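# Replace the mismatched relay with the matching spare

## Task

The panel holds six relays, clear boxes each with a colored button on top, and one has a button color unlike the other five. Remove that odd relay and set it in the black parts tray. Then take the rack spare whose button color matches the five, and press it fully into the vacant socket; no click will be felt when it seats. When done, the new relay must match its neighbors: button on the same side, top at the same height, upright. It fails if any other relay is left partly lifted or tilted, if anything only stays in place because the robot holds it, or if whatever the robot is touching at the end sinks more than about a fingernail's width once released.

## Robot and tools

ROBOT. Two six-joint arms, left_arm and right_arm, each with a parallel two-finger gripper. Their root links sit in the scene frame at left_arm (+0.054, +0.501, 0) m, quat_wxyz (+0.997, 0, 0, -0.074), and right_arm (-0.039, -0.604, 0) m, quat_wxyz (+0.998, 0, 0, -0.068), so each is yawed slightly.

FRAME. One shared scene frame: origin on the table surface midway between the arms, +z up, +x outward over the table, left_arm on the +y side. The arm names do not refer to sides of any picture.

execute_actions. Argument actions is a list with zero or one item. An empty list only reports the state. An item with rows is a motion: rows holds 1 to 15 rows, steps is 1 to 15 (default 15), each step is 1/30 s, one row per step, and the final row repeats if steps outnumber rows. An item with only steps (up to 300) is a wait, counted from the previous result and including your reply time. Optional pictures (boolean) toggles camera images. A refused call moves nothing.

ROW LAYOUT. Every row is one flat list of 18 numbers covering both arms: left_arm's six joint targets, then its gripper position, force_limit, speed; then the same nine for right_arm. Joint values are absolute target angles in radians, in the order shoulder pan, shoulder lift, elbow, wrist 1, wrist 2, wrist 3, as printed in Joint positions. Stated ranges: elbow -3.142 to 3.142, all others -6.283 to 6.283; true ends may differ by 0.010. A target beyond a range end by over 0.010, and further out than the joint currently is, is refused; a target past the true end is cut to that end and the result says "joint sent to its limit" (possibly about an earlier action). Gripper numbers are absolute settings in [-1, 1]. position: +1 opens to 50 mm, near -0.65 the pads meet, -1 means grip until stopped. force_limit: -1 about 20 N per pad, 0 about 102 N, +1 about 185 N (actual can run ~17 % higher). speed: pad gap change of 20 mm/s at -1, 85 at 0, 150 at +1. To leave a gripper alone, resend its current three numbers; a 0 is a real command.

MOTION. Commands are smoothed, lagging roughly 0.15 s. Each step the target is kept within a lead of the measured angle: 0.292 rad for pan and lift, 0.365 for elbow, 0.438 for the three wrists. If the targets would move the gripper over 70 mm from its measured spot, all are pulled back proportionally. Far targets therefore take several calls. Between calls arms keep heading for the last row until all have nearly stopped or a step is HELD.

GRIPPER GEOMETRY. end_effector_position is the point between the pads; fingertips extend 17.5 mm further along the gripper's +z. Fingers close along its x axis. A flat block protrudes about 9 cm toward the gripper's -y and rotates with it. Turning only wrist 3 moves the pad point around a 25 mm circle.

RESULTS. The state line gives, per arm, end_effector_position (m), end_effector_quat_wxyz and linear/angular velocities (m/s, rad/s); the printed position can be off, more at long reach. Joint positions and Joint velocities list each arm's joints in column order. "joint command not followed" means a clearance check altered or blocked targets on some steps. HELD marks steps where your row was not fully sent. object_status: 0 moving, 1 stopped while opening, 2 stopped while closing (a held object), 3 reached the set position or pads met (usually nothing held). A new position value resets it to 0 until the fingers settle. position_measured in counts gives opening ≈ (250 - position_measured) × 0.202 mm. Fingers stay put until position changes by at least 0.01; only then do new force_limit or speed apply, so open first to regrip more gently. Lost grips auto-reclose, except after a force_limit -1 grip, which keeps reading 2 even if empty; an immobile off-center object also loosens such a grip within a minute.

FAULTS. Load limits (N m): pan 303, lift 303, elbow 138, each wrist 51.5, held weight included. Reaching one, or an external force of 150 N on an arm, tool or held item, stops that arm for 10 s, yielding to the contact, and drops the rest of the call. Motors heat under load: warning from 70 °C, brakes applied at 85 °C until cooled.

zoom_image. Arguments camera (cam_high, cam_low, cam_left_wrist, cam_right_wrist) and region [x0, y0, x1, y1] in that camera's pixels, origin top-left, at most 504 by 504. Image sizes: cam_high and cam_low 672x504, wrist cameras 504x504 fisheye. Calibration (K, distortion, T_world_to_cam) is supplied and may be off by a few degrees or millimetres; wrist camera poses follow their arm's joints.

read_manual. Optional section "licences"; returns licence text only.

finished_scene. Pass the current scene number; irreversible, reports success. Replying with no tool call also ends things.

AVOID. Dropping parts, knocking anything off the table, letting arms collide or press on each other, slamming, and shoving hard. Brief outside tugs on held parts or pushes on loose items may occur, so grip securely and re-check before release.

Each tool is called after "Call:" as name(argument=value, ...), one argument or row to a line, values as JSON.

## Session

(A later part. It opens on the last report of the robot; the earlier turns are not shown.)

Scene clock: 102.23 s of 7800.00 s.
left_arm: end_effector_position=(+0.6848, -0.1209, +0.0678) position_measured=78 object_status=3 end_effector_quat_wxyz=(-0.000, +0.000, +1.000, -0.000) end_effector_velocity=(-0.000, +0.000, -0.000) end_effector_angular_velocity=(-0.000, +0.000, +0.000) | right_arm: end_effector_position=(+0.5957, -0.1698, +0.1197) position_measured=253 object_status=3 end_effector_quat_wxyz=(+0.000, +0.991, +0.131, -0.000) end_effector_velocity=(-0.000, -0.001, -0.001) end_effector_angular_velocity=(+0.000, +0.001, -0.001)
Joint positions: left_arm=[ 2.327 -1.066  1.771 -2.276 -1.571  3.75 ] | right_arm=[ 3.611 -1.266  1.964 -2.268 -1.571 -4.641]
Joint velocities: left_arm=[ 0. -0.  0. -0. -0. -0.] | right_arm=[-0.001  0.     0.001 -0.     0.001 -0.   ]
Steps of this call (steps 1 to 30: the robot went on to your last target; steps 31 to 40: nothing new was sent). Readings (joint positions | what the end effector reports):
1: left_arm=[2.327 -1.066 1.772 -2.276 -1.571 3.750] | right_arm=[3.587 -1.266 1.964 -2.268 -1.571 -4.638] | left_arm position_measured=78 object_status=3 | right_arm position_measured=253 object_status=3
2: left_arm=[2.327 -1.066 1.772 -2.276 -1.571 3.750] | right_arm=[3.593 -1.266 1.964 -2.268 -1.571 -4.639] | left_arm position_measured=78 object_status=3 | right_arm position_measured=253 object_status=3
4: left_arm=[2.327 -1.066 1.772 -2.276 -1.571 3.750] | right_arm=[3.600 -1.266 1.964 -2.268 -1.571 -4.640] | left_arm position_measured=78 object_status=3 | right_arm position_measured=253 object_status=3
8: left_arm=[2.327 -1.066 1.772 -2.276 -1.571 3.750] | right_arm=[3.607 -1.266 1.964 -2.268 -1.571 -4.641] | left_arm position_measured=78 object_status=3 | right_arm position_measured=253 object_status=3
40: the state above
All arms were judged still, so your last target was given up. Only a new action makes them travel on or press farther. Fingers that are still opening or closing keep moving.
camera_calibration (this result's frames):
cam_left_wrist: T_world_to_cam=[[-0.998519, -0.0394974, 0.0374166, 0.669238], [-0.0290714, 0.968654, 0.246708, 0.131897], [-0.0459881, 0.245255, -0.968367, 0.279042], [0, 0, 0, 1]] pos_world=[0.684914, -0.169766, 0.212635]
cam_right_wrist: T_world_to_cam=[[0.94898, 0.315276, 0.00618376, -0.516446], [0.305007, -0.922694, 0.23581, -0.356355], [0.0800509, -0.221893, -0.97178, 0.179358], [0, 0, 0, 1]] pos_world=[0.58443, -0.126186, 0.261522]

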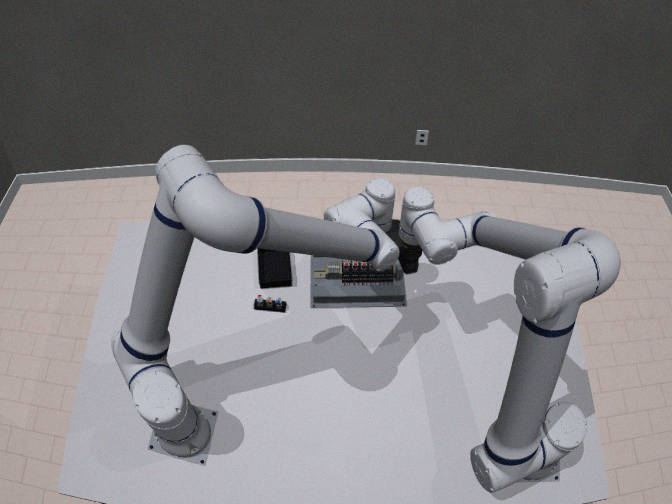

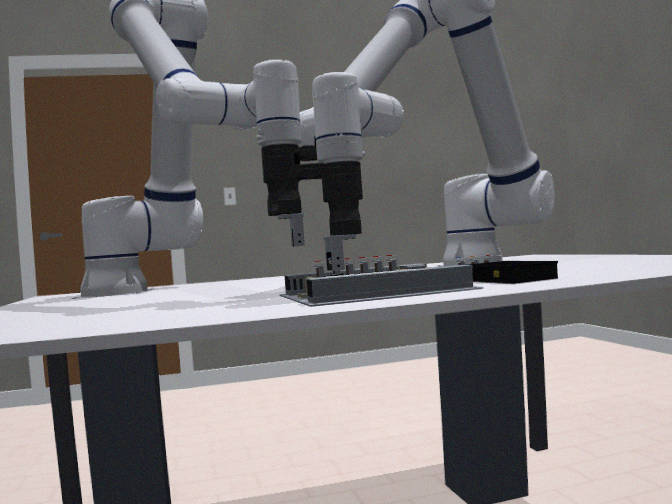

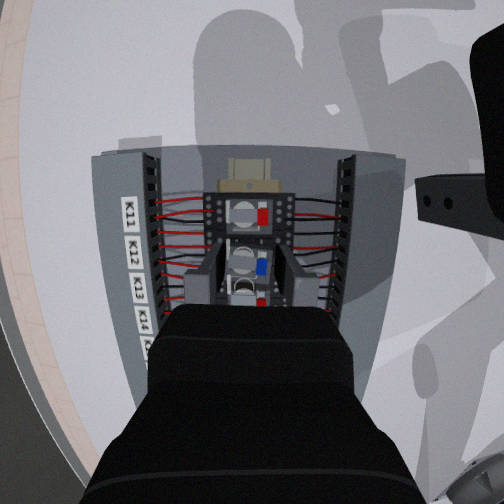

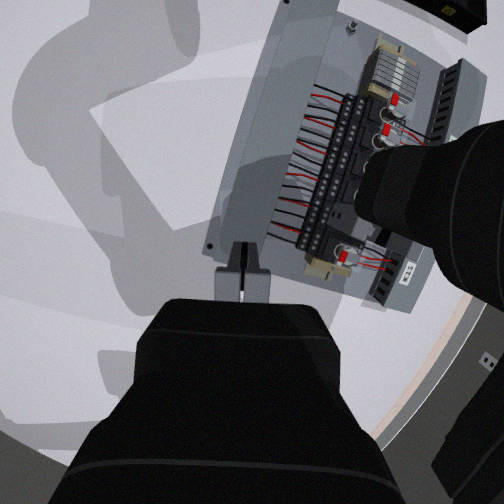

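Call:
execute_actions(
  actions=[
    {"rows":[[2.327,-1.0660,1.7715,-2.2763,-1.571,3.750,-1,-0.3,-0.7,3.611,-1.2664,1.9637,-2.268,-1.571,-4.641,-1,0,0]]},
  ],
  pictures=false,
)

Call:
execute_actions(
  actions=[
    {"steps":10},
  ],
  pictures=false,
)

Call:
execute_actions(
  actions=[
    {"rows":[[2.327,-1.079,1.7650,-2.2568,-1.571,3.750,-1,-0.3,-0.7,3.611,-1.2664,1.9637,-2.268,-1.571,-4.641,-1,0,0]]},
  ],
)

Call:
zoom_image(
  camera="cam_low",
  region=[270,200,410,305],
)

Call:
zoom_image(
  camera="cam_left_wrist",
  region=[180,180,320,320],
)

Scene clock: 108.27 s of 7800.00 s.
left_arm: end_effector_position=(+0.6849, -0.1209, +0.0678) position_measured=118 object_status=2 end_effector_quat_wxyz=(-0.000, +0.000, +1.000, -0.000) end_effector_velocity=(-0.000, -0.000, -0.000) end_effector_angular_velocity=(+0.000, +0.000, +0.000) | right_arm: end_effector_position=(+0.5957, -0.1698, +0.1197) position_measured=253 object_status=3 end_effector_quat_wxyz=(+0.000, +0.991, +0.131, -0.000) end_effector_velocity=(+0.000, -0.000, -0.000) end_effector_angular_velocity=(+0.001, -0.000, -0.000)
Joint positions: left_arm=[ 2.327 -1.066  1.771 -2.276 -1.571  3.75 ] | right_arm=[ 3.611 -1.266  1.964 -2.268 -1.571 -4.641]
Joint velocities: left_arm=[-0.     0.001 -0.     0.    -0.    -0.   ] | right_arm=[-0.     0.     0.    -0.001  0.001 -0.   ]
Steps of this call (steps 1 to 90: nothing new was sent; then 2.53 s passed at rest; steps 91 to 105: all 15 steps of this action). Readings (joint positions | what the end effector reports):
91: left_arm=[2.327 -1.066 1.771 -2.276 -1.571 3.750] | right_arm=[3.611 -1.266 1.964 -2.268 -1.571 -4.641] | left_arm position_measured=81 object_status=0 | right_arm position_measured=253 object_status=3
92: left_arm=[2.327 -1.066 1.771 -2.276 -1.571 3.750] | right_arm=[3.611 -1.266 1.964 -2.268 -1.571 -4.641] | left_arm position_measured=88 object_status=0 | right_arm position_measured=253 object_status=3
94: left_arm=[2.327 -1.066 1.771 -2.276 -1.571 3.750] | right_arm=[3.611 -1.266 1.964 -2.268 -1.571 -4.641] | left_arm position_measured=101 object_status=0 | right_arm position_measured=253 object_status=3
98: left_arm=[2.327 -1.066 1.771 -2.276 -1.571 3.750] | right_arm=[3.611 -1.266 1.964 -2.268 -1.571 -4.641] | left_arm position_measured=118 object_status=0 | right_arm position_measured=253 object_status=3
105: the state above

Scene clock: 108.60 s of 7800.00 s.
left_arm: end_effector_position=(+0.6849, -0.1209, +0.0678) position_measured=118 object_status=2 end_effector_quat_wxyz=(-0.000, +0.000, +1.000, -0.000) end_effector_velocity=(-0.001, -0.001, -0.000) end_effector_angular_velocity=(+0.000, +0.000, -0.003) | right_arm: end_effector_position=(+0.5957, -0.1698, +0.1197) position_measured=253 object_status=3 end_effector_quat_wxyz=(+0.000, +0.991, +0.131, -0.000) end_effector_velocity=(+0.000, +0.000, +0.001) end_effector_angular_velocity=(-0.000, -0.002, +0.001)
Joint positions: left_arm=[ 2.327 -1.066  1.771 -2.276 -1.571  3.75 ] | right_arm=[ 3.611 -1.266  1.964 -2.268 -1.571 -4.641]
Joint velocities: left_arm=[-0.002 -0.     0.    -0.    -0.     0.001] | right_arm=[ 0.001 -0.    -0.001 -0.    -0.001 -0.001]
Steps of this call (steps 1 to 10: the robot went on to your last target). Readings (joint positions | what the end effector reports):
1: left_arm=[2.327 -1.066 1.771 -2.276 -1.571 3.750] | right_arm=[3.611 -1.266 1.964 -2.268 -1.571 -4.641] | left_arm position_measured=118 object_status=2 | right_arm position_measured=253 object_status=3
2: left_arm=[2.327 -1.066 1.771 -2.276 -1.571 3.750] | right_arm=[3.611 -1.266 1.964 -2.268 -1.571 -4.641] | left_arm position_measured=118 object_status=2 | right_arm position_measured=253 object_status=3
4: left_arm=[2.327 -1.066 1.771 -2.276 -1.571 3.750] | right_arm=[3.611 -1.266 1.964 -2.268 -1.571 -4.641] | left_arm position_measured=118 object_status=2 | right_arm position_measured=253 object_status=3
8: left_arm=[2.327 -1.066 1.771 -2.276 -1.571 3.750] | right_arm=[3.611 -1.266 1.964 -2.268 -1.571 -4.641] | left_arm position_measured=118 object_status=2 | right_arm position_measured=253 object_status=3
10: the state above

Scene clock: 109.10 s of 7800.00 s.
left_arm: end_effector_position=(+0.6849, -0.1210, +0.0798) position_measured=118 object_status=2 end_effector_quat_wxyz=(-0.000, +0.000, +1.000, -0.000) end_effector_velocity=(+0.001, +0.001, +0.003) end_effector_angular_velocity=(-0.001, -0.001, +0.001) | right_arm: end_effector_position=(+0.5957, -0.1698, +0.1197) position_measured=253 object_status=3 end_effector_quat_wxyz=(+0.000, +0.991, +0.131, -0.000) end_effector_velocity=(+0.001, +0.001, +0.001) end_effector_angular_velocity=(+0.001, -0.001, +0.000)
Joint positions: left_arm=[ 2.327 -1.079  1.765 -2.257 -1.571  3.75 ] | right_arm=[ 3.611 -1.266  1.964 -2.268 -1.571 -4.641]
Joint velocities: left_arm=[ 0.001 -0.004 -0.001  0.004  0.    -0.   ] | right_arm=[ 0.001  0.    -0.002  0.001  0.001  0.   ]
Steps of this call (steps 1 to 15: all 15 steps of this action). Readings (joint positions | what the end effector reports):
1: left_arm=[2.327 -1.066 1.771 -2.276 -1.571 3.750] | right_arm=[3.611 -1.266 1.964 -2.268 -1.571 -4.641] | left_arm position_measured=118 object_status=2 | right_arm position_measured=253 object_status=3
2: left_arm=[2.327 -1.069 1.770 -2.272 -1.571 3.750] | right_arm=[3.611 -1.266 1.964 -2.268 -1.571 -4.641] | left_arm position_measured=118 object_status=2 | right_arm position_measured=253 object_status=3
4: left_arm=[2.327 -1.073 1.768 -2.266 -1.571 3.750] | right_arm=[3.611 -1.266 1.964 -2.268 -1.571 -4.641] | left_arm position_measured=118 object_status=2 | right_arm position_measured=253 object_status=3
8: left_arm=[2.327 -1.077 1.766 -2.260 -1.571 3.750] | right_arm=[3.611 -1.266 1.964 -2.268 -1.571 -4.641] | left_arm position_measured=118 object_status=2 | right_arm position_measured=253 object_status=3
15: the state above
camera_calibration (this result's frames):
cam_left_wrist: T_world_to_cam=[[-0.998516, -0.0394911, 0.0374887, 0.668812], [-0.029049, 0.968662, 0.246677, 0.129014], [-0.0460555, 0.245223, -0.968372, 0.290805], [0, 0, 0, 1]] pos_world=[0.684961, -0.169871, 0.22471]
cam_right_wrist: T_world_to_cam=[[0.94898, 0.315277, 0.00618369, -0.516445], [0.305007, -0.922694, 0.23581, -0.356355], [0.080051, -0.221893, -0.97178, 0.179358], [0, 0, 0, 1]] pos_world=[0.584429, -0.126185, 0.261522]

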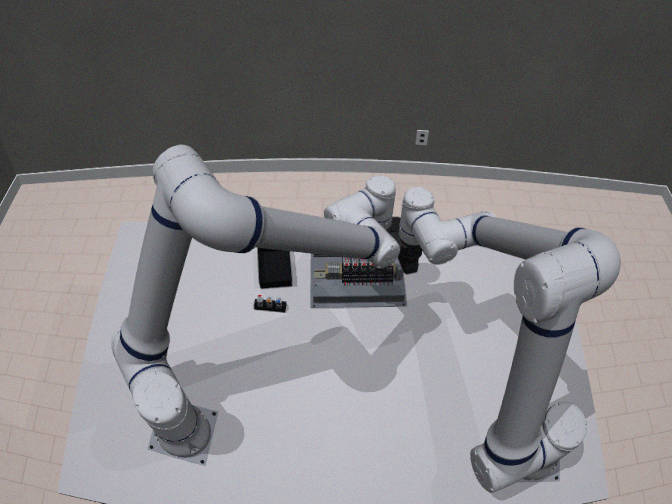

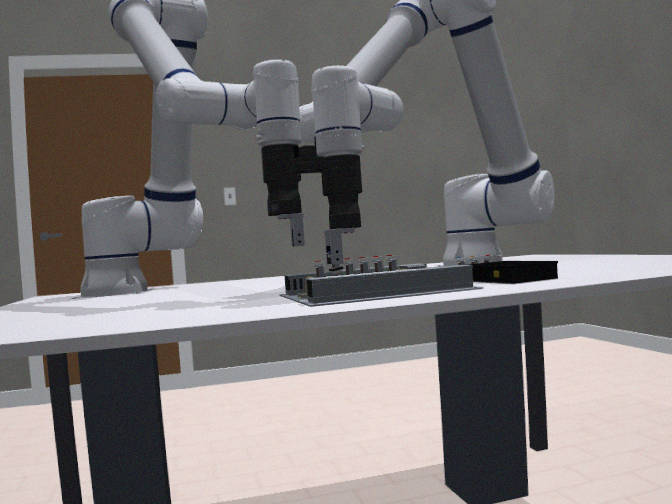

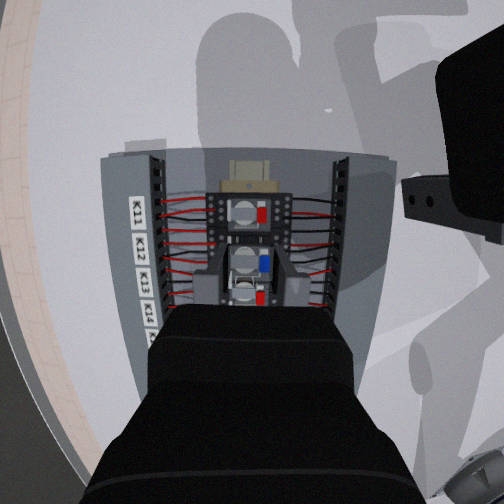

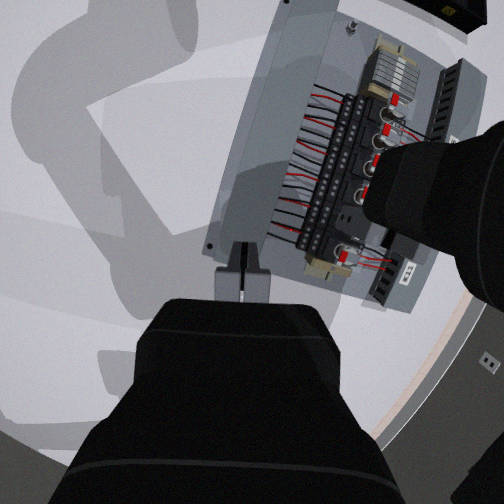

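Region (270, 200, 410, 305) of cam_low's 672x504 image, scaled by 3.600, with more detail than that image has; it fills the top 378 rows of this view, and the rest is white.

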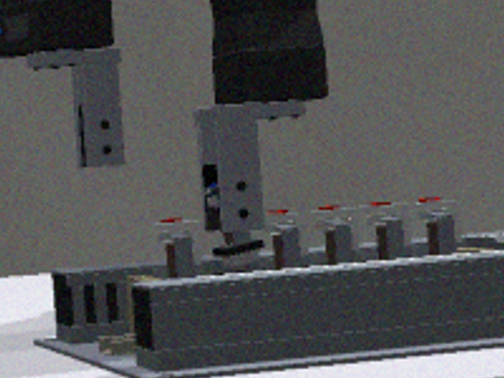

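Region (180, 180, 320, 320) of cam_left_wrist's 504x504 image, scaled by 3.600, with more detail than that image has.

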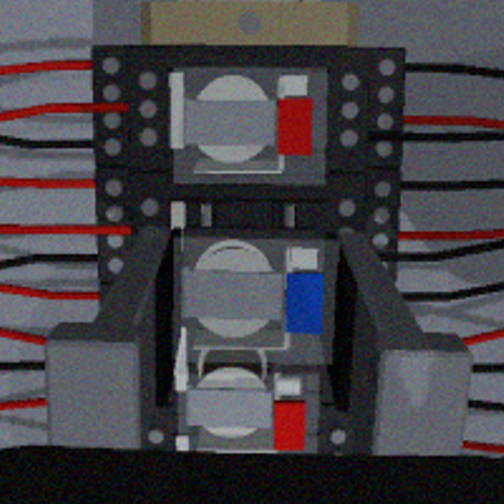

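Call:
execute_actions(
  actions=[
    {"rows":[[2.327,-1.1479,1.7236,-2.1465,-1.571,3.750,-1,-0.3,-0.7,3.45,-1.2664,1.9637,-2.268,-1.571,-4.641,-1,0,0]]},
  ],
  pictures=false,
)

Call:
execute_actions(
  actions=[
    {"rows":[[2.669,-1.3845,2.054,-2.2403,-1.571,4.0915,-1,-0.3,-0.7,3.45,-1.2664,1.9637,-2.268,-1.571,-4.641,-1,0,0]]},
  ],
  pictures=false,
)

Call:
execute_actions(
  actions=[
    {"steps":40},
  ],
)

Scene clock: 118.43 s of 7800.00 s.
left_arm: end_effector_position=(+0.6845, -0.1203, +0.1480) position_measured=118 object_status=2 end_effector_quat_wxyz=(-0.000, +0.000, +1.000, -0.000) end_effector_velocity=(-0.001, -0.000, +0.013) end_effector_angular_velocity=(-0.001, -0.000, -0.001) | right_arm: end_effector_position=(+0.6549, -0.2725, +0.1198) position_measured=253 object_status=3 end_effector_quat_wxyz=(+0.000, +0.999, +0.054, -0.000) end_effector_velocity=(+0.015, -0.035, -0.001) end_effector_angular_velocity=(+0.001, +0.002, -0.052)
Joint positions: left_arm=[ 2.327 -1.146  1.725 -2.149 -1.571  3.75 ] | right_arm=[ 3.457 -1.266  1.964 -2.268 -1.571 -4.641]
Joint velocities: left_arm=[-0.001 -0.013 -0.008  0.02  -0.    -0.   ] | right_arm=[-0.05  -0.     0.002 -0.     0.002  0.001]
Steps of this call (steps 1 to 15: the robot went on to your last target; steps 16 to 90: nothing new was sent; then 5.83 s passed at rest; steps 91 to 105: all 15 steps of this action). Readings (joint positions | what the end effector reports):
91: left_arm=[2.327 -1.080 1.764 -2.255 -1.571 3.750] | right_arm=[3.610 -1.266 1.964 -2.268 -1.571 -4.641] | left_arm position_measured=118 object_status=2 | right_arm position_measured=253 object_status=3
92: left_arm=[2.327 -1.092 1.759 -2.233 -1.571 3.750] | right_arm=[3.596 -1.266 1.964 -2.268 -1.571 -4.641] | left_arm position_measured=118 object_status=2 | right_arm position_measured=253 object_status=3
94: left_arm=[2.327 -1.118 1.740 -2.197 -1.571 3.750] | right_arm=[3.559 -1.266 1.964 -2.268 -1.571 -4.641] | left_arm position_measured=118 object_status=2 | right_arm position_measured=253 object_status=3
98: left_arm=[2.327 -1.137 1.730 -2.164 -1.571 3.750] | right_arm=[3.493 -1.266 1.964 -2.268 -1.571 -4.641] | left_arm position_measured=118 object_status=2 | right_arm position_measured=253 object_status=3
105: the state above

Scene clock: 118.93 s of 7800.00 s.
left_arm: end_effector_position=(+0.7177, +0.0677, +0.1529) position_measured=118 object_status=2 end_effector_quat_wxyz=(-0.000, +0.002, +1.000, -0.000) end_effector_velocity=(+0.024, +0.398, -0.000) end_effector_angular_velocity=(+0.001, +0.001, +0.011) | right_arm: end_effector_position=(+0.6570, -0.2771, +0.1197) position_measured=253 object_status=3 end_effector_quat_wxyz=(+0.000, +0.999, +0.051, -0.000) end_effector_velocity=(+0.000, -0.001, -0.001) end_effector_angular_velocity=(-0.001, +0.000, -0.000)
Joint positions: left_arm=[ 2.509 -1.276  1.904 -2.198 -1.571  3.936] | right_arm=[ 3.45  -1.266  1.964 -2.268 -1.571 -4.641]
Joint velocities: left_arm=[ 0.395 -0.268  0.371 -0.103 -0.     0.384] | right_arm=[-0.001  0.001  0.    -0.001 -0.001 -0.   ]
Steps of this call (steps 1 to 15: all 15 steps of this action). Readings (joint positions | what the end effector reports):
1: left_arm=[2.328 -1.148 1.726 -2.149 -1.571 3.751] | right_arm=[3.455 -1.266 1.964 -2.268 -1.571 -4.641] | left_arm position_measured=118 object_status=2 | right_arm position_measured=253 object_status=3
2: left_arm=[2.340 -1.158 1.739 -2.153 -1.571 3.767] | right_arm=[3.454 -1.266 1.964 -2.268 -1.571 -4.641] | left_arm position_measured=118 object_status=2 | right_arm position_measured=253 object_status=3
4: left_arm=[2.366 -1.178 1.767 -2.160 -1.571 3.794] | right_arm=[3.452 -1.266 1.964 -2.268 -1.571 -4.641] | left_arm position_measured=118 object_status=2 | right_arm position_measured=253 object_status=3
8: left_arm=[2.417 -1.213 1.817 -2.174 -1.571 3.846] | right_arm=[3.451 -1.266 1.964 -2.268 -1.571 -4.641] | left_arm position_measured=118 object_status=2 | right_arm position_measured=253 object_status=3
15: the state above

Scene clock: 120.27 s of 7800.00 s.
left_arm: end_effector_position=(+0.7098, +0.2245, +0.1497) position_measured=118 object_status=2 end_effector_quat_wxyz=(-0.000, +0.000, +1.000, -0.000) end_effector_velocity=(+0.000, +0.000, -0.001) end_effector_angular_velocity=(+0.001, +0.001, -0.001) | right_arm: end_effector_position=(+0.6570, -0.2772, +0.1197) position_measured=253 object_status=3 end_effector_quat_wxyz=(+0.000, +0.999, +0.050, -0.000) end_effector_velocity=(-0.000, +0.001, -0.001) end_effector_angular_velocity=(+0.001, +0.001, -0.001)
Joint positions: left_arm=[ 2.669 -1.384  2.054 -2.24  -1.571  4.091] | right_arm=[ 3.45  -1.266  1.964 -2.268 -1.571 -4.641]
Joint velocities: left_arm=[ 0.     0.001 -0.     0.     0.     0.001] | right_arm=[ 0.     0.001  0.    -0.     0.001  0.001]
Steps of this call (steps 1 to 30: the robot went on to your last target; steps 31 to 40: nothing new was sent). Readings (joint positions | what the end effector reports):
1: left_arm=[2.523 -1.285 1.916 -2.202 -1.571 3.949] | right_arm=[3.450 -1.266 1.964 -2.268 -1.571 -4.641] | left_arm position_measured=118 object_status=2 | right_arm position_measured=253 object_status=3
2: left_arm=[2.536 -1.294 1.929 -2.205 -1.571 3.962] | right_arm=[3.450 -1.266 1.964 -2.268 -1.571 -4.641] | left_arm position_measured=118 object_status=2 | right_arm position_measured=253 object_status=3
4: left_arm=[2.563 -1.313 1.954 -2.213 -1.571 3.988] | right_arm=[3.450 -1.266 1.964 -2.268 -1.571 -4.641] | left_arm position_measured=118 object_status=2 | right_arm position_measured=253 object_status=3
8: left_arm=[2.618 -1.350 2.006 -2.227 -1.571 4.042] | right_arm=[3.450 -1.266 1.964 -2.268 -1.571 -4.641] | left_arm position_measured=118 object_status=2 | right_arm position_measured=253 object_status=3
40: the state above
All arms were judged still, so your last target was given up. Only a new action makes them travel on or press farther. Fingers that are still opening or closing keep moving.
camera_calibration (this result's frames):
cam_left_wrist: T_world_to_cam=[[-0.998501, -0.0399942, 0.037373, 0.704852], [-0.0295666, 0.968652, 0.246655, -0.221798], [-0.0460662, 0.24518, -0.968382, 0.274917], [0, 0, 0, 1]] pos_world=[0.709901, 0.175631, 0.29459]
cam_right_wrist: T_world_to_cam=[[0.987248, 0.159073, 0.00618465, -0.609261], [0.15315, -0.959657, 0.235803, -0.384604], [0.0434449, -0.231849, -0.971781, 0.171915], [0, 0, 0, 1]] pos_world=[0.652925, -0.232313, 0.261522]

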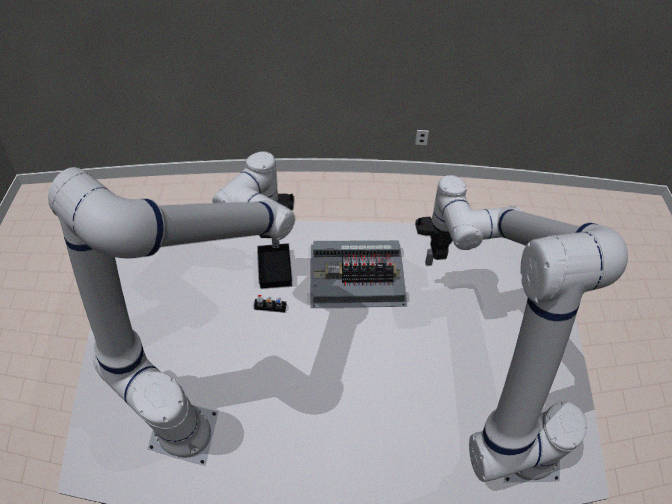

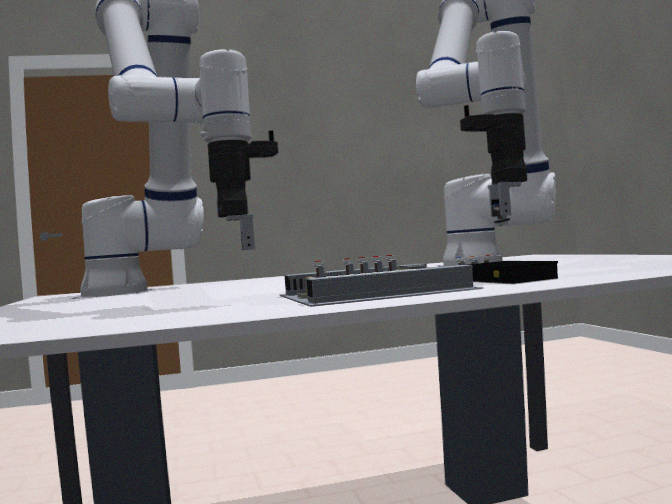

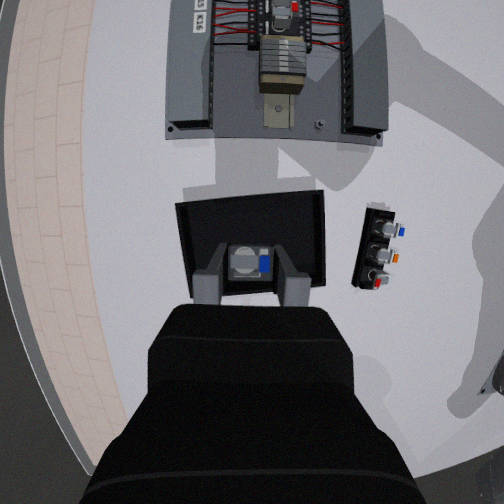

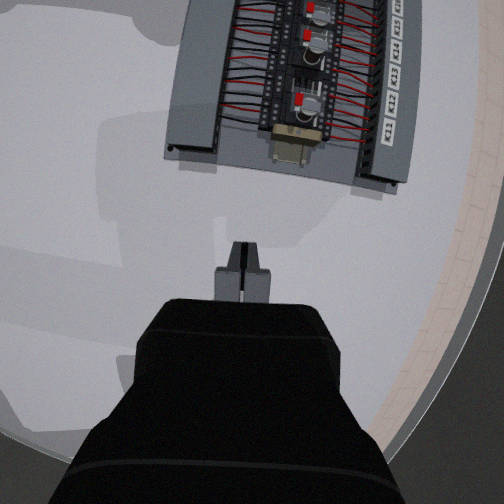

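Call:
execute_actions(
  actions=[
    {"rows":[[2.669,-1.264,2.118,-2.425,-1.571,4.0915,-1,-0.3,-0.7,3.45,-1.2664,1.9637,-2.268,-1.571,-4.641,-1,0,0]]},
  ],
  pictures=false,
)

Call:
execute_actions(
  actions=[
    {"steps":10},
  ],
  pictures=false,
)

Call:
execute_actions(
  actions=[
    {"rows":[[2.669,-1.264,2.118,-2.425,-1.571,4.0915,1,-0.3,0,3.45,-1.2664,1.9637,-2.268,-1.571,-4.641,-1,0,0]]},
  ],
  pictures=false,
)

Call:
execute_actions(
  actions=[
    {"rows":[[2.669,-1.3845,2.054,-2.2403,-1.571,4.0915,1,-0.3,0,3.45,-1.2664,1.9637,-2.268,-1.571,-4.641,-1,0,0]]},
  ],
)

Call:
execute_actions(
  actions=[
    {"rows":[[2.496,-1.545,2.3327,-2.3586,-1.571,0.952,1,-0.3,0,3.45,-1.2664,1.9637,-2.268,-1.571,-4.641,-1,0,0]]},
  ],
  pictures=false,
)

Call:
execute_actions(
  actions=[
    {"steps":60},
  ],
)

Call:
zoom_image(
  camera="cam_left_wrist",
  region=[180,180,320,320],
)

Scene clock: 132.03 s of 7800.00 s.
left_arm: end_effector_position=(+0.7095, +0.2248, +0.0583) position_measured=118 object_status=2 end_effector_quat_wxyz=(+0.000, +0.000, +1.000, -0.000) end_effector_velocity=(-0.002, +0.001, -0.021) end_effector_angular_velocity=(-0.000, -0.001, -0.001) | right_arm: end_effector_position=(+0.6570, -0.2772, +0.1197) position_measured=253 object_status=3 end_effector_quat_wxyz=(+0.000, +0.999, +0.050, -0.000) end_effector_velocity=(+0.000, -0.000, +0.001) end_effector_angular_velocity=(+0.000, +0.000, -0.001)
Joint positions: left_arm=[ 2.669 -1.268  2.116 -2.419 -1.571  4.092] | right_arm=[ 3.45  -1.266  1.964 -2.268 -1.571 -4.641]
Joint velocities: left_arm=[-0.001  0.028  0.015 -0.044 -0.     0.001] | right_arm=[-0.001 -0.001 -0.001  0.002  0.     0.   ]
Steps of this call (steps 1 to 90: nothing new was sent; then 8.27 s passed at rest; steps 91 to 105: all 15 steps of this action). Readings (joint positions | what the end effector reports):
91: left_arm=[2.669 -1.383 2.055 -2.243 -1.571 4.092] | right_arm=[3.450 -1.266 1.964 -2.268 -1.571 -4.641] | left_arm position_measured=118 object_status=2 | right_arm position_measured=253 object_status=3
92: left_arm=[2.669 -1.370 2.061 -2.266 -1.571 4.092] | right_arm=[3.450 -1.266 1.964 -2.268 -1.571 -4.641] | left_arm position_measured=118 object_status=2 | right_arm position_measured=253 object_status=3
94: left_arm=[2.669 -1.333 2.082 -2.318 -1.571 4.092] | right_arm=[3.450 -1.266 1.964 -2.268 -1.571 -4.641] | left_arm position_measured=118 object_status=2 | right_arm position_measured=253 object_status=3
98: left_arm=[2.669 -1.288 2.105 -2.388 -1.571 4.092] | right_arm=[3.450 -1.266 1.964 -2.268 -1.571 -4.641] | left_arm position_measured=118 object_status=2 | right_arm position_measured=253 object_status=3
105: the state above

Scene clock: 132.37 s of 7800.00 s.
left_arm: end_effector_position=(+0.7092, +0.2249, +0.0557) position_measured=118 object_status=2 end_effector_quat_wxyz=(+0.000, +0.000, +1.000, -0.000) end_effector_velocity=(-0.000, -0.000, -0.001) end_effector_angular_velocity=(-0.000, -0.001, -0.001) | right_arm: end_effector_position=(+0.6570, -0.2772, +0.1197) position_measured=253 object_status=3 end_effector_quat_wxyz=(+0.000, +0.999, +0.050, -0.000) end_effector_velocity=(-0.001, -0.001, -0.001) end_effector_angular_velocity=(-0.001, +0.002, -0.001)
Joint positions: left_arm=[ 2.669 -1.264  2.118 -2.425 -1.571  4.092] | right_arm=[ 3.45  -1.266  1.964 -2.268 -1.571 -4.641]
Joint velocities: left_arm=[-0.001  0.001  0.001 -0.003  0.    -0.   ] | right_arm=[-0.001  0.     0.001  0.001 -0.001  0.   ]
Steps of this call (steps 1 to 10: the robot went on to your last target). Readings (joint positions | what the end effector reports):
1: left_arm=[2.669 -1.267 2.116 -2.421 -1.571 4.092] | right_arm=[3.450 -1.266 1.964 -2.268 -1.571 -4.641] | left_arm position_measured=118 object_status=2 | right_arm position_measured=253 object_status=3
2: left_arm=[2.669 -1.266 2.117 -2.422 -1.571 4.092] | right_arm=[3.450 -1.266 1.964 -2.268 -1.571 -4.641] | left_arm position_measured=118 object_status=2 | right_arm position_measured=253 object_status=3
4: left_arm=[2.669 -1.265 2.117 -2.423 -1.571 4.092] | right_arm=[3.450 -1.266 1.964 -2.268 -1.571 -4.641] | left_arm position_measured=118 object_status=2 | right_arm position_measured=253 object_status=3
8: left_arm=[2.669 -1.264 2.118 -2.424 -1.571 4.092] | right_arm=[3.450 -1.266 1.964 -2.268 -1.571 -4.641] | left_arm position_measured=118 object_status=2 | right_arm position_measured=253 object_status=3
10: the state above

Scene clock: 132.87 s of 7800.00 s.
left_arm: end_effector_position=(+0.7092, +0.2249, +0.0555) position_measured=3 object_status=0 end_effector_quat_wxyz=(+0.000, +0.000, +1.000, -0.000) end_effector_velocity=(-0.000, -0.001, +0.000) end_effector_angular_velocity=(-0.000, -0.001, -0.001) | right_arm: end_effector_position=(+0.6570, -0.2772, +0.1197) position_measured=253 object_status=3 end_effector_quat_wxyz=(+0.000, +0.999, +0.050, -0.000) end_effector_velocity=(+0.000, +0.001, -0.000) end_effector_angular_velocity=(+0.001, -0.001, -0.001)
Joint positions: left_arm=[ 2.669 -1.264  2.118 -2.425 -1.571  4.092] | right_arm=[ 3.45  -1.266  1.964 -2.268 -1.571 -4.641]
Joint velocities: left_arm=[-0.001 -0.    -0.    -0.     0.    -0.   ] | right_arm=[ 0.     0.     0.    -0.002  0.001  0.001]
Steps of this call (steps 1 to 15: all 15 steps of this action). Readings (joint positions | what the end effector reports):
1: left_arm=[2.669 -1.264 2.118 -2.425 -1.571 4.092] | right_arm=[3.450 -1.266 1.964 -2.268 -1.571 -4.641] | left_arm position_measured=112 object_status=0 | right_arm position_measured=253 object_status=3
2: left_arm=[2.669 -1.264 2.118 -2.425 -1.571 4.092] | right_arm=[3.450 -1.266 1.964 -2.268 -1.571 -4.641] | left_arm position_measured=98 object_status=0 | right_arm position_measured=253 object_status=3
4: left_arm=[2.669 -1.264 2.118 -2.425 -1.571 4.092] | right_arm=[3.450 -1.266 1.964 -2.268 -1.571 -4.641] | left_arm position_measured=70 object_status=0 | right_arm position_measured=253 object_status=3
8: left_arm=[2.669 -1.264 2.118 -2.425 -1.571 4.092] | right_arm=[3.450 -1.266 1.964 -2.268 -1.571 -4.641] | left_arm position_measured=13 object_status=0 | right_arm position_measured=253 object_status=3
15: the state above

Scene clock: 133.37 s of 7800.00 s.
left_arm: end_effector_position=(+0.7099, +0.2244, +0.1468) position_measured=3 object_status=3 end_effector_quat_wxyz=(-0.000, +0.000, +1.000, -0.000) end_effector_velocity=(-0.001, +0.001, +0.022) end_effector_angular_velocity=(+0.000, +0.001, +0.000) | right_arm: end_effector_position=(+0.6570, -0.2772, +0.1197) position_measured=253 object_status=3 end_effector_quat_wxyz=(+0.000, +0.999, +0.050, -0.000) end_effector_velocity=(+0.001, +0.000, +0.001) end_effector_angular_velocity=(-0.000, -0.002, -0.001)
Joint positions: left_arm=[ 2.669 -1.381  2.056 -2.246 -1.571  4.092] | right_arm=[ 3.45  -1.266  1.964 -2.268 -1.571 -4.641]
Joint velocities: left_arm=[ 0.001 -0.028 -0.015  0.044 -0.     0.   ] | right_arm=[-0.    -0.001 -0.002  0.    -0.     0.001]
Steps of this call (steps 1 to 15: all 15 steps of this action). Readings (joint positions | what the end effector reports):
1: left_arm=[2.669 -1.265 2.118 -2.423 -1.571 4.092] | right_arm=[3.450 -1.266 1.964 -2.268 -1.571 -4.641] | left_arm position_measured=3 object_status=3 | right_arm position_measured=253 object_status=3
2: left_arm=[2.669 -1.278 2.112 -2.400 -1.571 4.092] | right_arm=[3.450 -1.266 1.964 -2.268 -1.571 -4.641] | left_arm position_measured=3 object_status=3 | right_arm position_measured=253 object_status=3
4: left_arm=[2.669 -1.315 2.090 -2.347 -1.571 4.092] | right_arm=[3.450 -1.266 1.964 -2.268 -1.571 -4.641] | left_arm position_measured=3 object_status=3 | right_arm position_measured=253 object_status=3
8: left_arm=[2.669 -1.361 2.067 -2.277 -1.571 4.092] | right_arm=[3.450 -1.266 1.964 -2.268 -1.571 -4.641] | left_arm position_measured=3 object_status=3 | right_arm position_measured=253 object_status=3
15: the state above
camera_calibration (this result's frames):
cam_left_wrist: T_world_to_cam=[[-0.9985, -0.0399393, 0.0374513, 0.70506], [-0.0294912, 0.96864, 0.246714, -0.220999], [-0.0461304, 0.245239, -0.968364, 0.272134], [0, 0, 0, 1]] pos_world=[0.710039, 0.175489, 0.291643]
cam_right_wrist: T_world_to_cam=[[0.987247, 0.159073, 0.00618453, -0.609261], [0.15315, -0.959657, 0.235803, -0.384604], [0.0434448, -0.231849, -0.971781, 0.171915], [0, 0, 0, 1]] pos_world=[0.652925, -0.232313, 0.261522]

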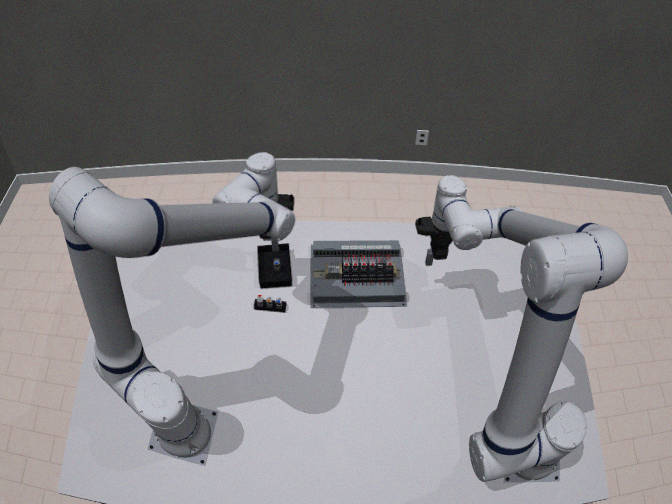

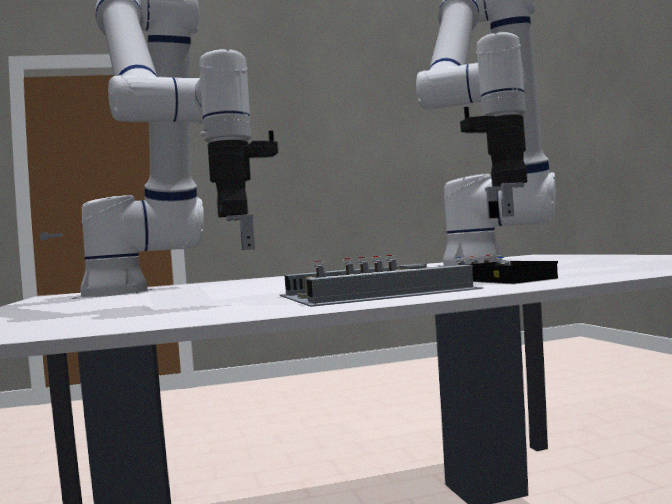

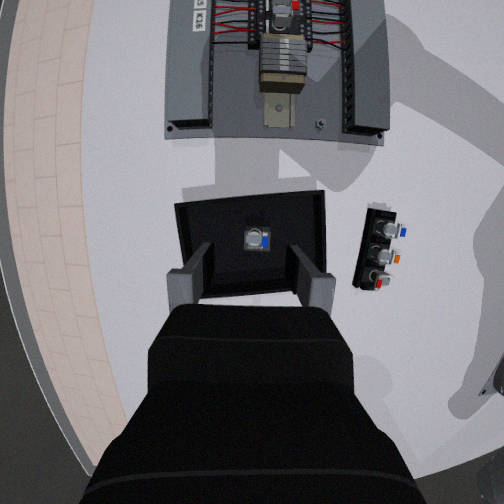

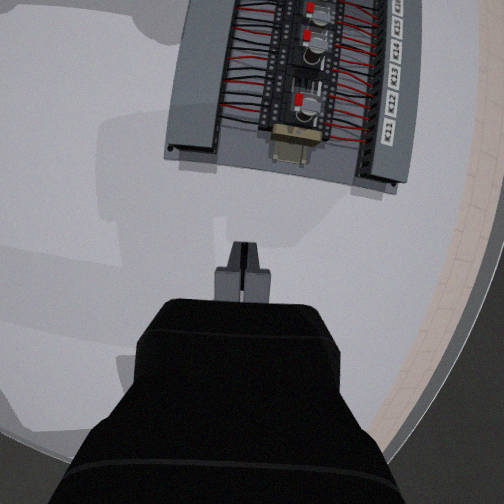

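Scene clock: 133.87 s of 7800.00 s.
left_arm: end_effector_position=(+0.5830, +0.2228, +0.1126) position_measured=3 object_status=3 end_effector_quat_wxyz=(-0.000, -0.363, +0.932, -0.000) end_effector_velocity=(-0.032, +0.047, -0.022) end_effector_angular_velocity=(-0.000, +0.000, +2.382) | right_arm: end_effector_position=(+0.6570, -0.2772, +0.1197) position_measured=253 object_status=3 end_effector_quat_wxyz=(+0.000, +0.999, +0.050, -0.000) end_effector_velocity=(+0.000, -0.000, +0.000) end_effector_angular_velocity=(+0.000, +0.000, -0.001)
Joint positions: left_arm=[ 2.507 -1.535  2.315 -2.351 -1.571  3.187] | right_arm=[ 3.45  -1.266  1.964 -2.268 -1.571 -4.641]
Joint velocities: left_arm=[-0.089 -0.084  0.142 -0.059  0.    -2.47 ] | right_arm=[-0.    -0.    -0.001  0.001  0.     0.001]
Steps of this call (steps 1 to 15: all 15 steps of this action). Readings (joint positions | what the end effector reports):
1: left_arm=[2.668 -1.383 2.057 -2.245 -1.571 4.090] | right_arm=[3.450 -1.266 1.964 -2.268 -1.571 -4.641] | left_arm position_measured=3 object_status=3 | right_arm position_measured=253 object_status=3
2: left_arm=[2.660 -1.391 2.069 -2.251 -1.571 4.067] | right_arm=[3.450 -1.266 1.964 -2.268 -1.571 -4.641] | left_arm position_measured=3 object_status=3 | right_arm position_measured=253 object_status=3
4: left_arm=[2.629 -1.420 2.120 -2.271 -1.571 3.986] | right_arm=[3.450 -1.266 1.964 -2.268 -1.571 -4.641] | left_arm position_measured=3 object_status=3 | right_arm position_measured=253 object_status=3
8: left_arm=[2.566 -1.479 2.220 -2.312 -1.571 3.758] | right_arm=[3.450 -1.266 1.964 -2.268 -1.571 -4.641] | left_arm position_measured=3 object_status=3 | right_arm position_measured=253 object_status=3
15: the state above

Scene clock: 135.87 s of 7800.00 s.
left_arm: end_effector_position=(+0.5610, +0.2669, +0.1098) position_measured=3 object_status=3 end_effector_quat_wxyz=(+0.000, +0.996, -0.088, -0.000) end_effector_velocity=(-0.000, -0.000, +0.000) end_effector_angular_velocity=(-0.000, -0.000, -0.000) | right_arm: end_effector_position=(+0.6570, -0.2772, +0.1197) position_measured=253 object_status=3 end_effector_quat_wxyz=(+0.000, +0.999, +0.050, -0.000) end_effector_velocity=(-0.001, +0.001, -0.001) end_effector_angular_velocity=(+0.001, +0.002, +0.000)
Joint positions: left_arm=[ 2.496 -1.545  2.333 -2.359 -1.571  0.952] | right_arm=[ 3.45  -1.266  1.964 -2.268 -1.571 -4.641]
Joint velocities: left_arm=[-0. -0. -0.  0. -0. -0.] | right_arm=[ 0.001  0.001  0.001 -0.     0.001  0.001]
Steps of this call (steps 1 to 60: the robot went on to your last target). Readings (joint positions | what the end effector reports):
1: left_arm=[2.504 -1.537 2.319 -2.353 -1.571 3.103] | right_arm=[3.450 -1.266 1.964 -2.268 -1.571 -4.641] | left_arm position_measured=3 object_status=3 | right_arm position_measured=253 object_status=3
2: left_arm=[2.502 -1.539 2.322 -2.354 -1.571 3.019] | right_arm=[3.450 -1.266 1.964 -2.268 -1.571 -4.641] | left_arm position_measured=3 object_status=3 | right_arm position_measured=253 object_status=3
4: left_arm=[2.500 -1.541 2.327 -2.356 -1.571 2.851] | right_arm=[3.450 -1.266 1.964 -2.268 -1.571 -4.641] | left_arm position_measured=3 object_status=3 | right_arm position_measured=253 object_status=3
8: left_arm=[2.497 -1.544 2.331 -2.358 -1.571 2.516] | right_arm=[3.450 -1.266 1.964 -2.268 -1.571 -4.641] | left_arm position_measured=3 object_status=3 | right_arm position_measured=253 object_status=3
60: the state above
All arms were judged still, so your last target was given up. Only a new action makes them travel on or press farther. Fingers that are still opening or closing keep moving.
camera_calibration (this result's frames):
cam_left_wrist: T_world_to_cam=[[0.990207, -0.134555, 0.0372044, -0.53093], [-0.139583, -0.9589, 0.247037, 0.318713], [0.00243513, -0.249811, -0.968292, 0.323934], [0, 0, 0, 1]] pos_world=[0.569428, 0.315097, 0.254682]
cam_right_wrist: T_world_to_cam=[[0.987247, 0.159073, 0.00618445, -0.609261], [0.15315, -0.959657, 0.235803, -0.384604], [0.0434448, -0.231849, -0.971781, 0.171915], [0, 0, 0, 1]] pos_world=[0.652925, -0.232313, 0.261522]

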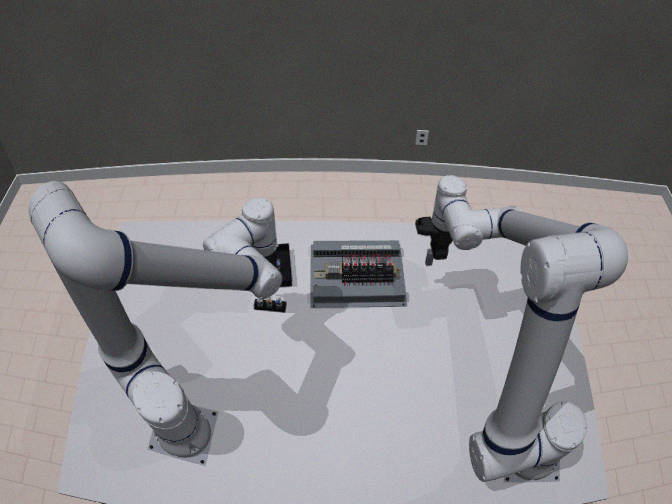

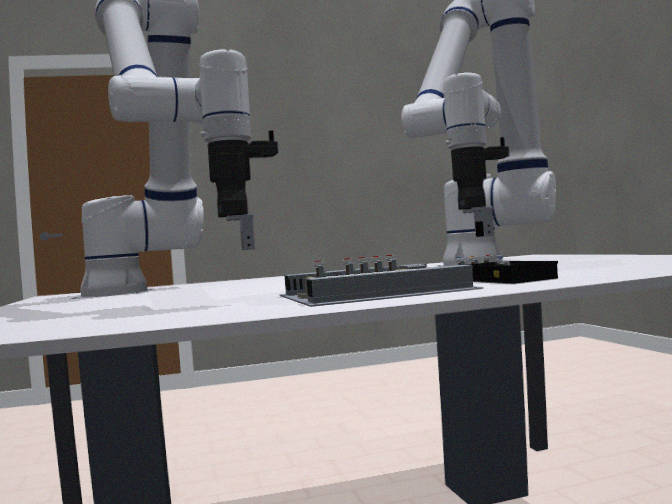

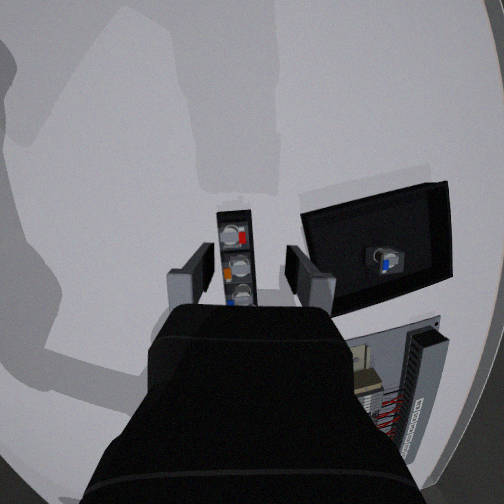

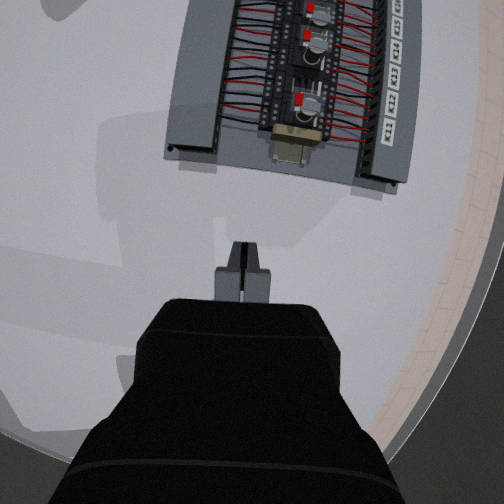

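Region (180, 180, 320, 320) of cam_left_wrist's 504x504 image, scaled by 3.600, with more detail than that image has.

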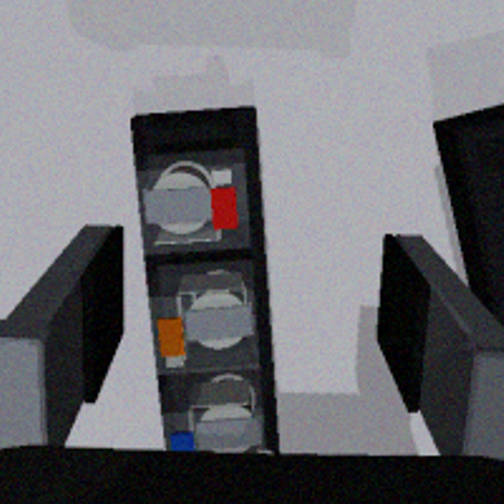

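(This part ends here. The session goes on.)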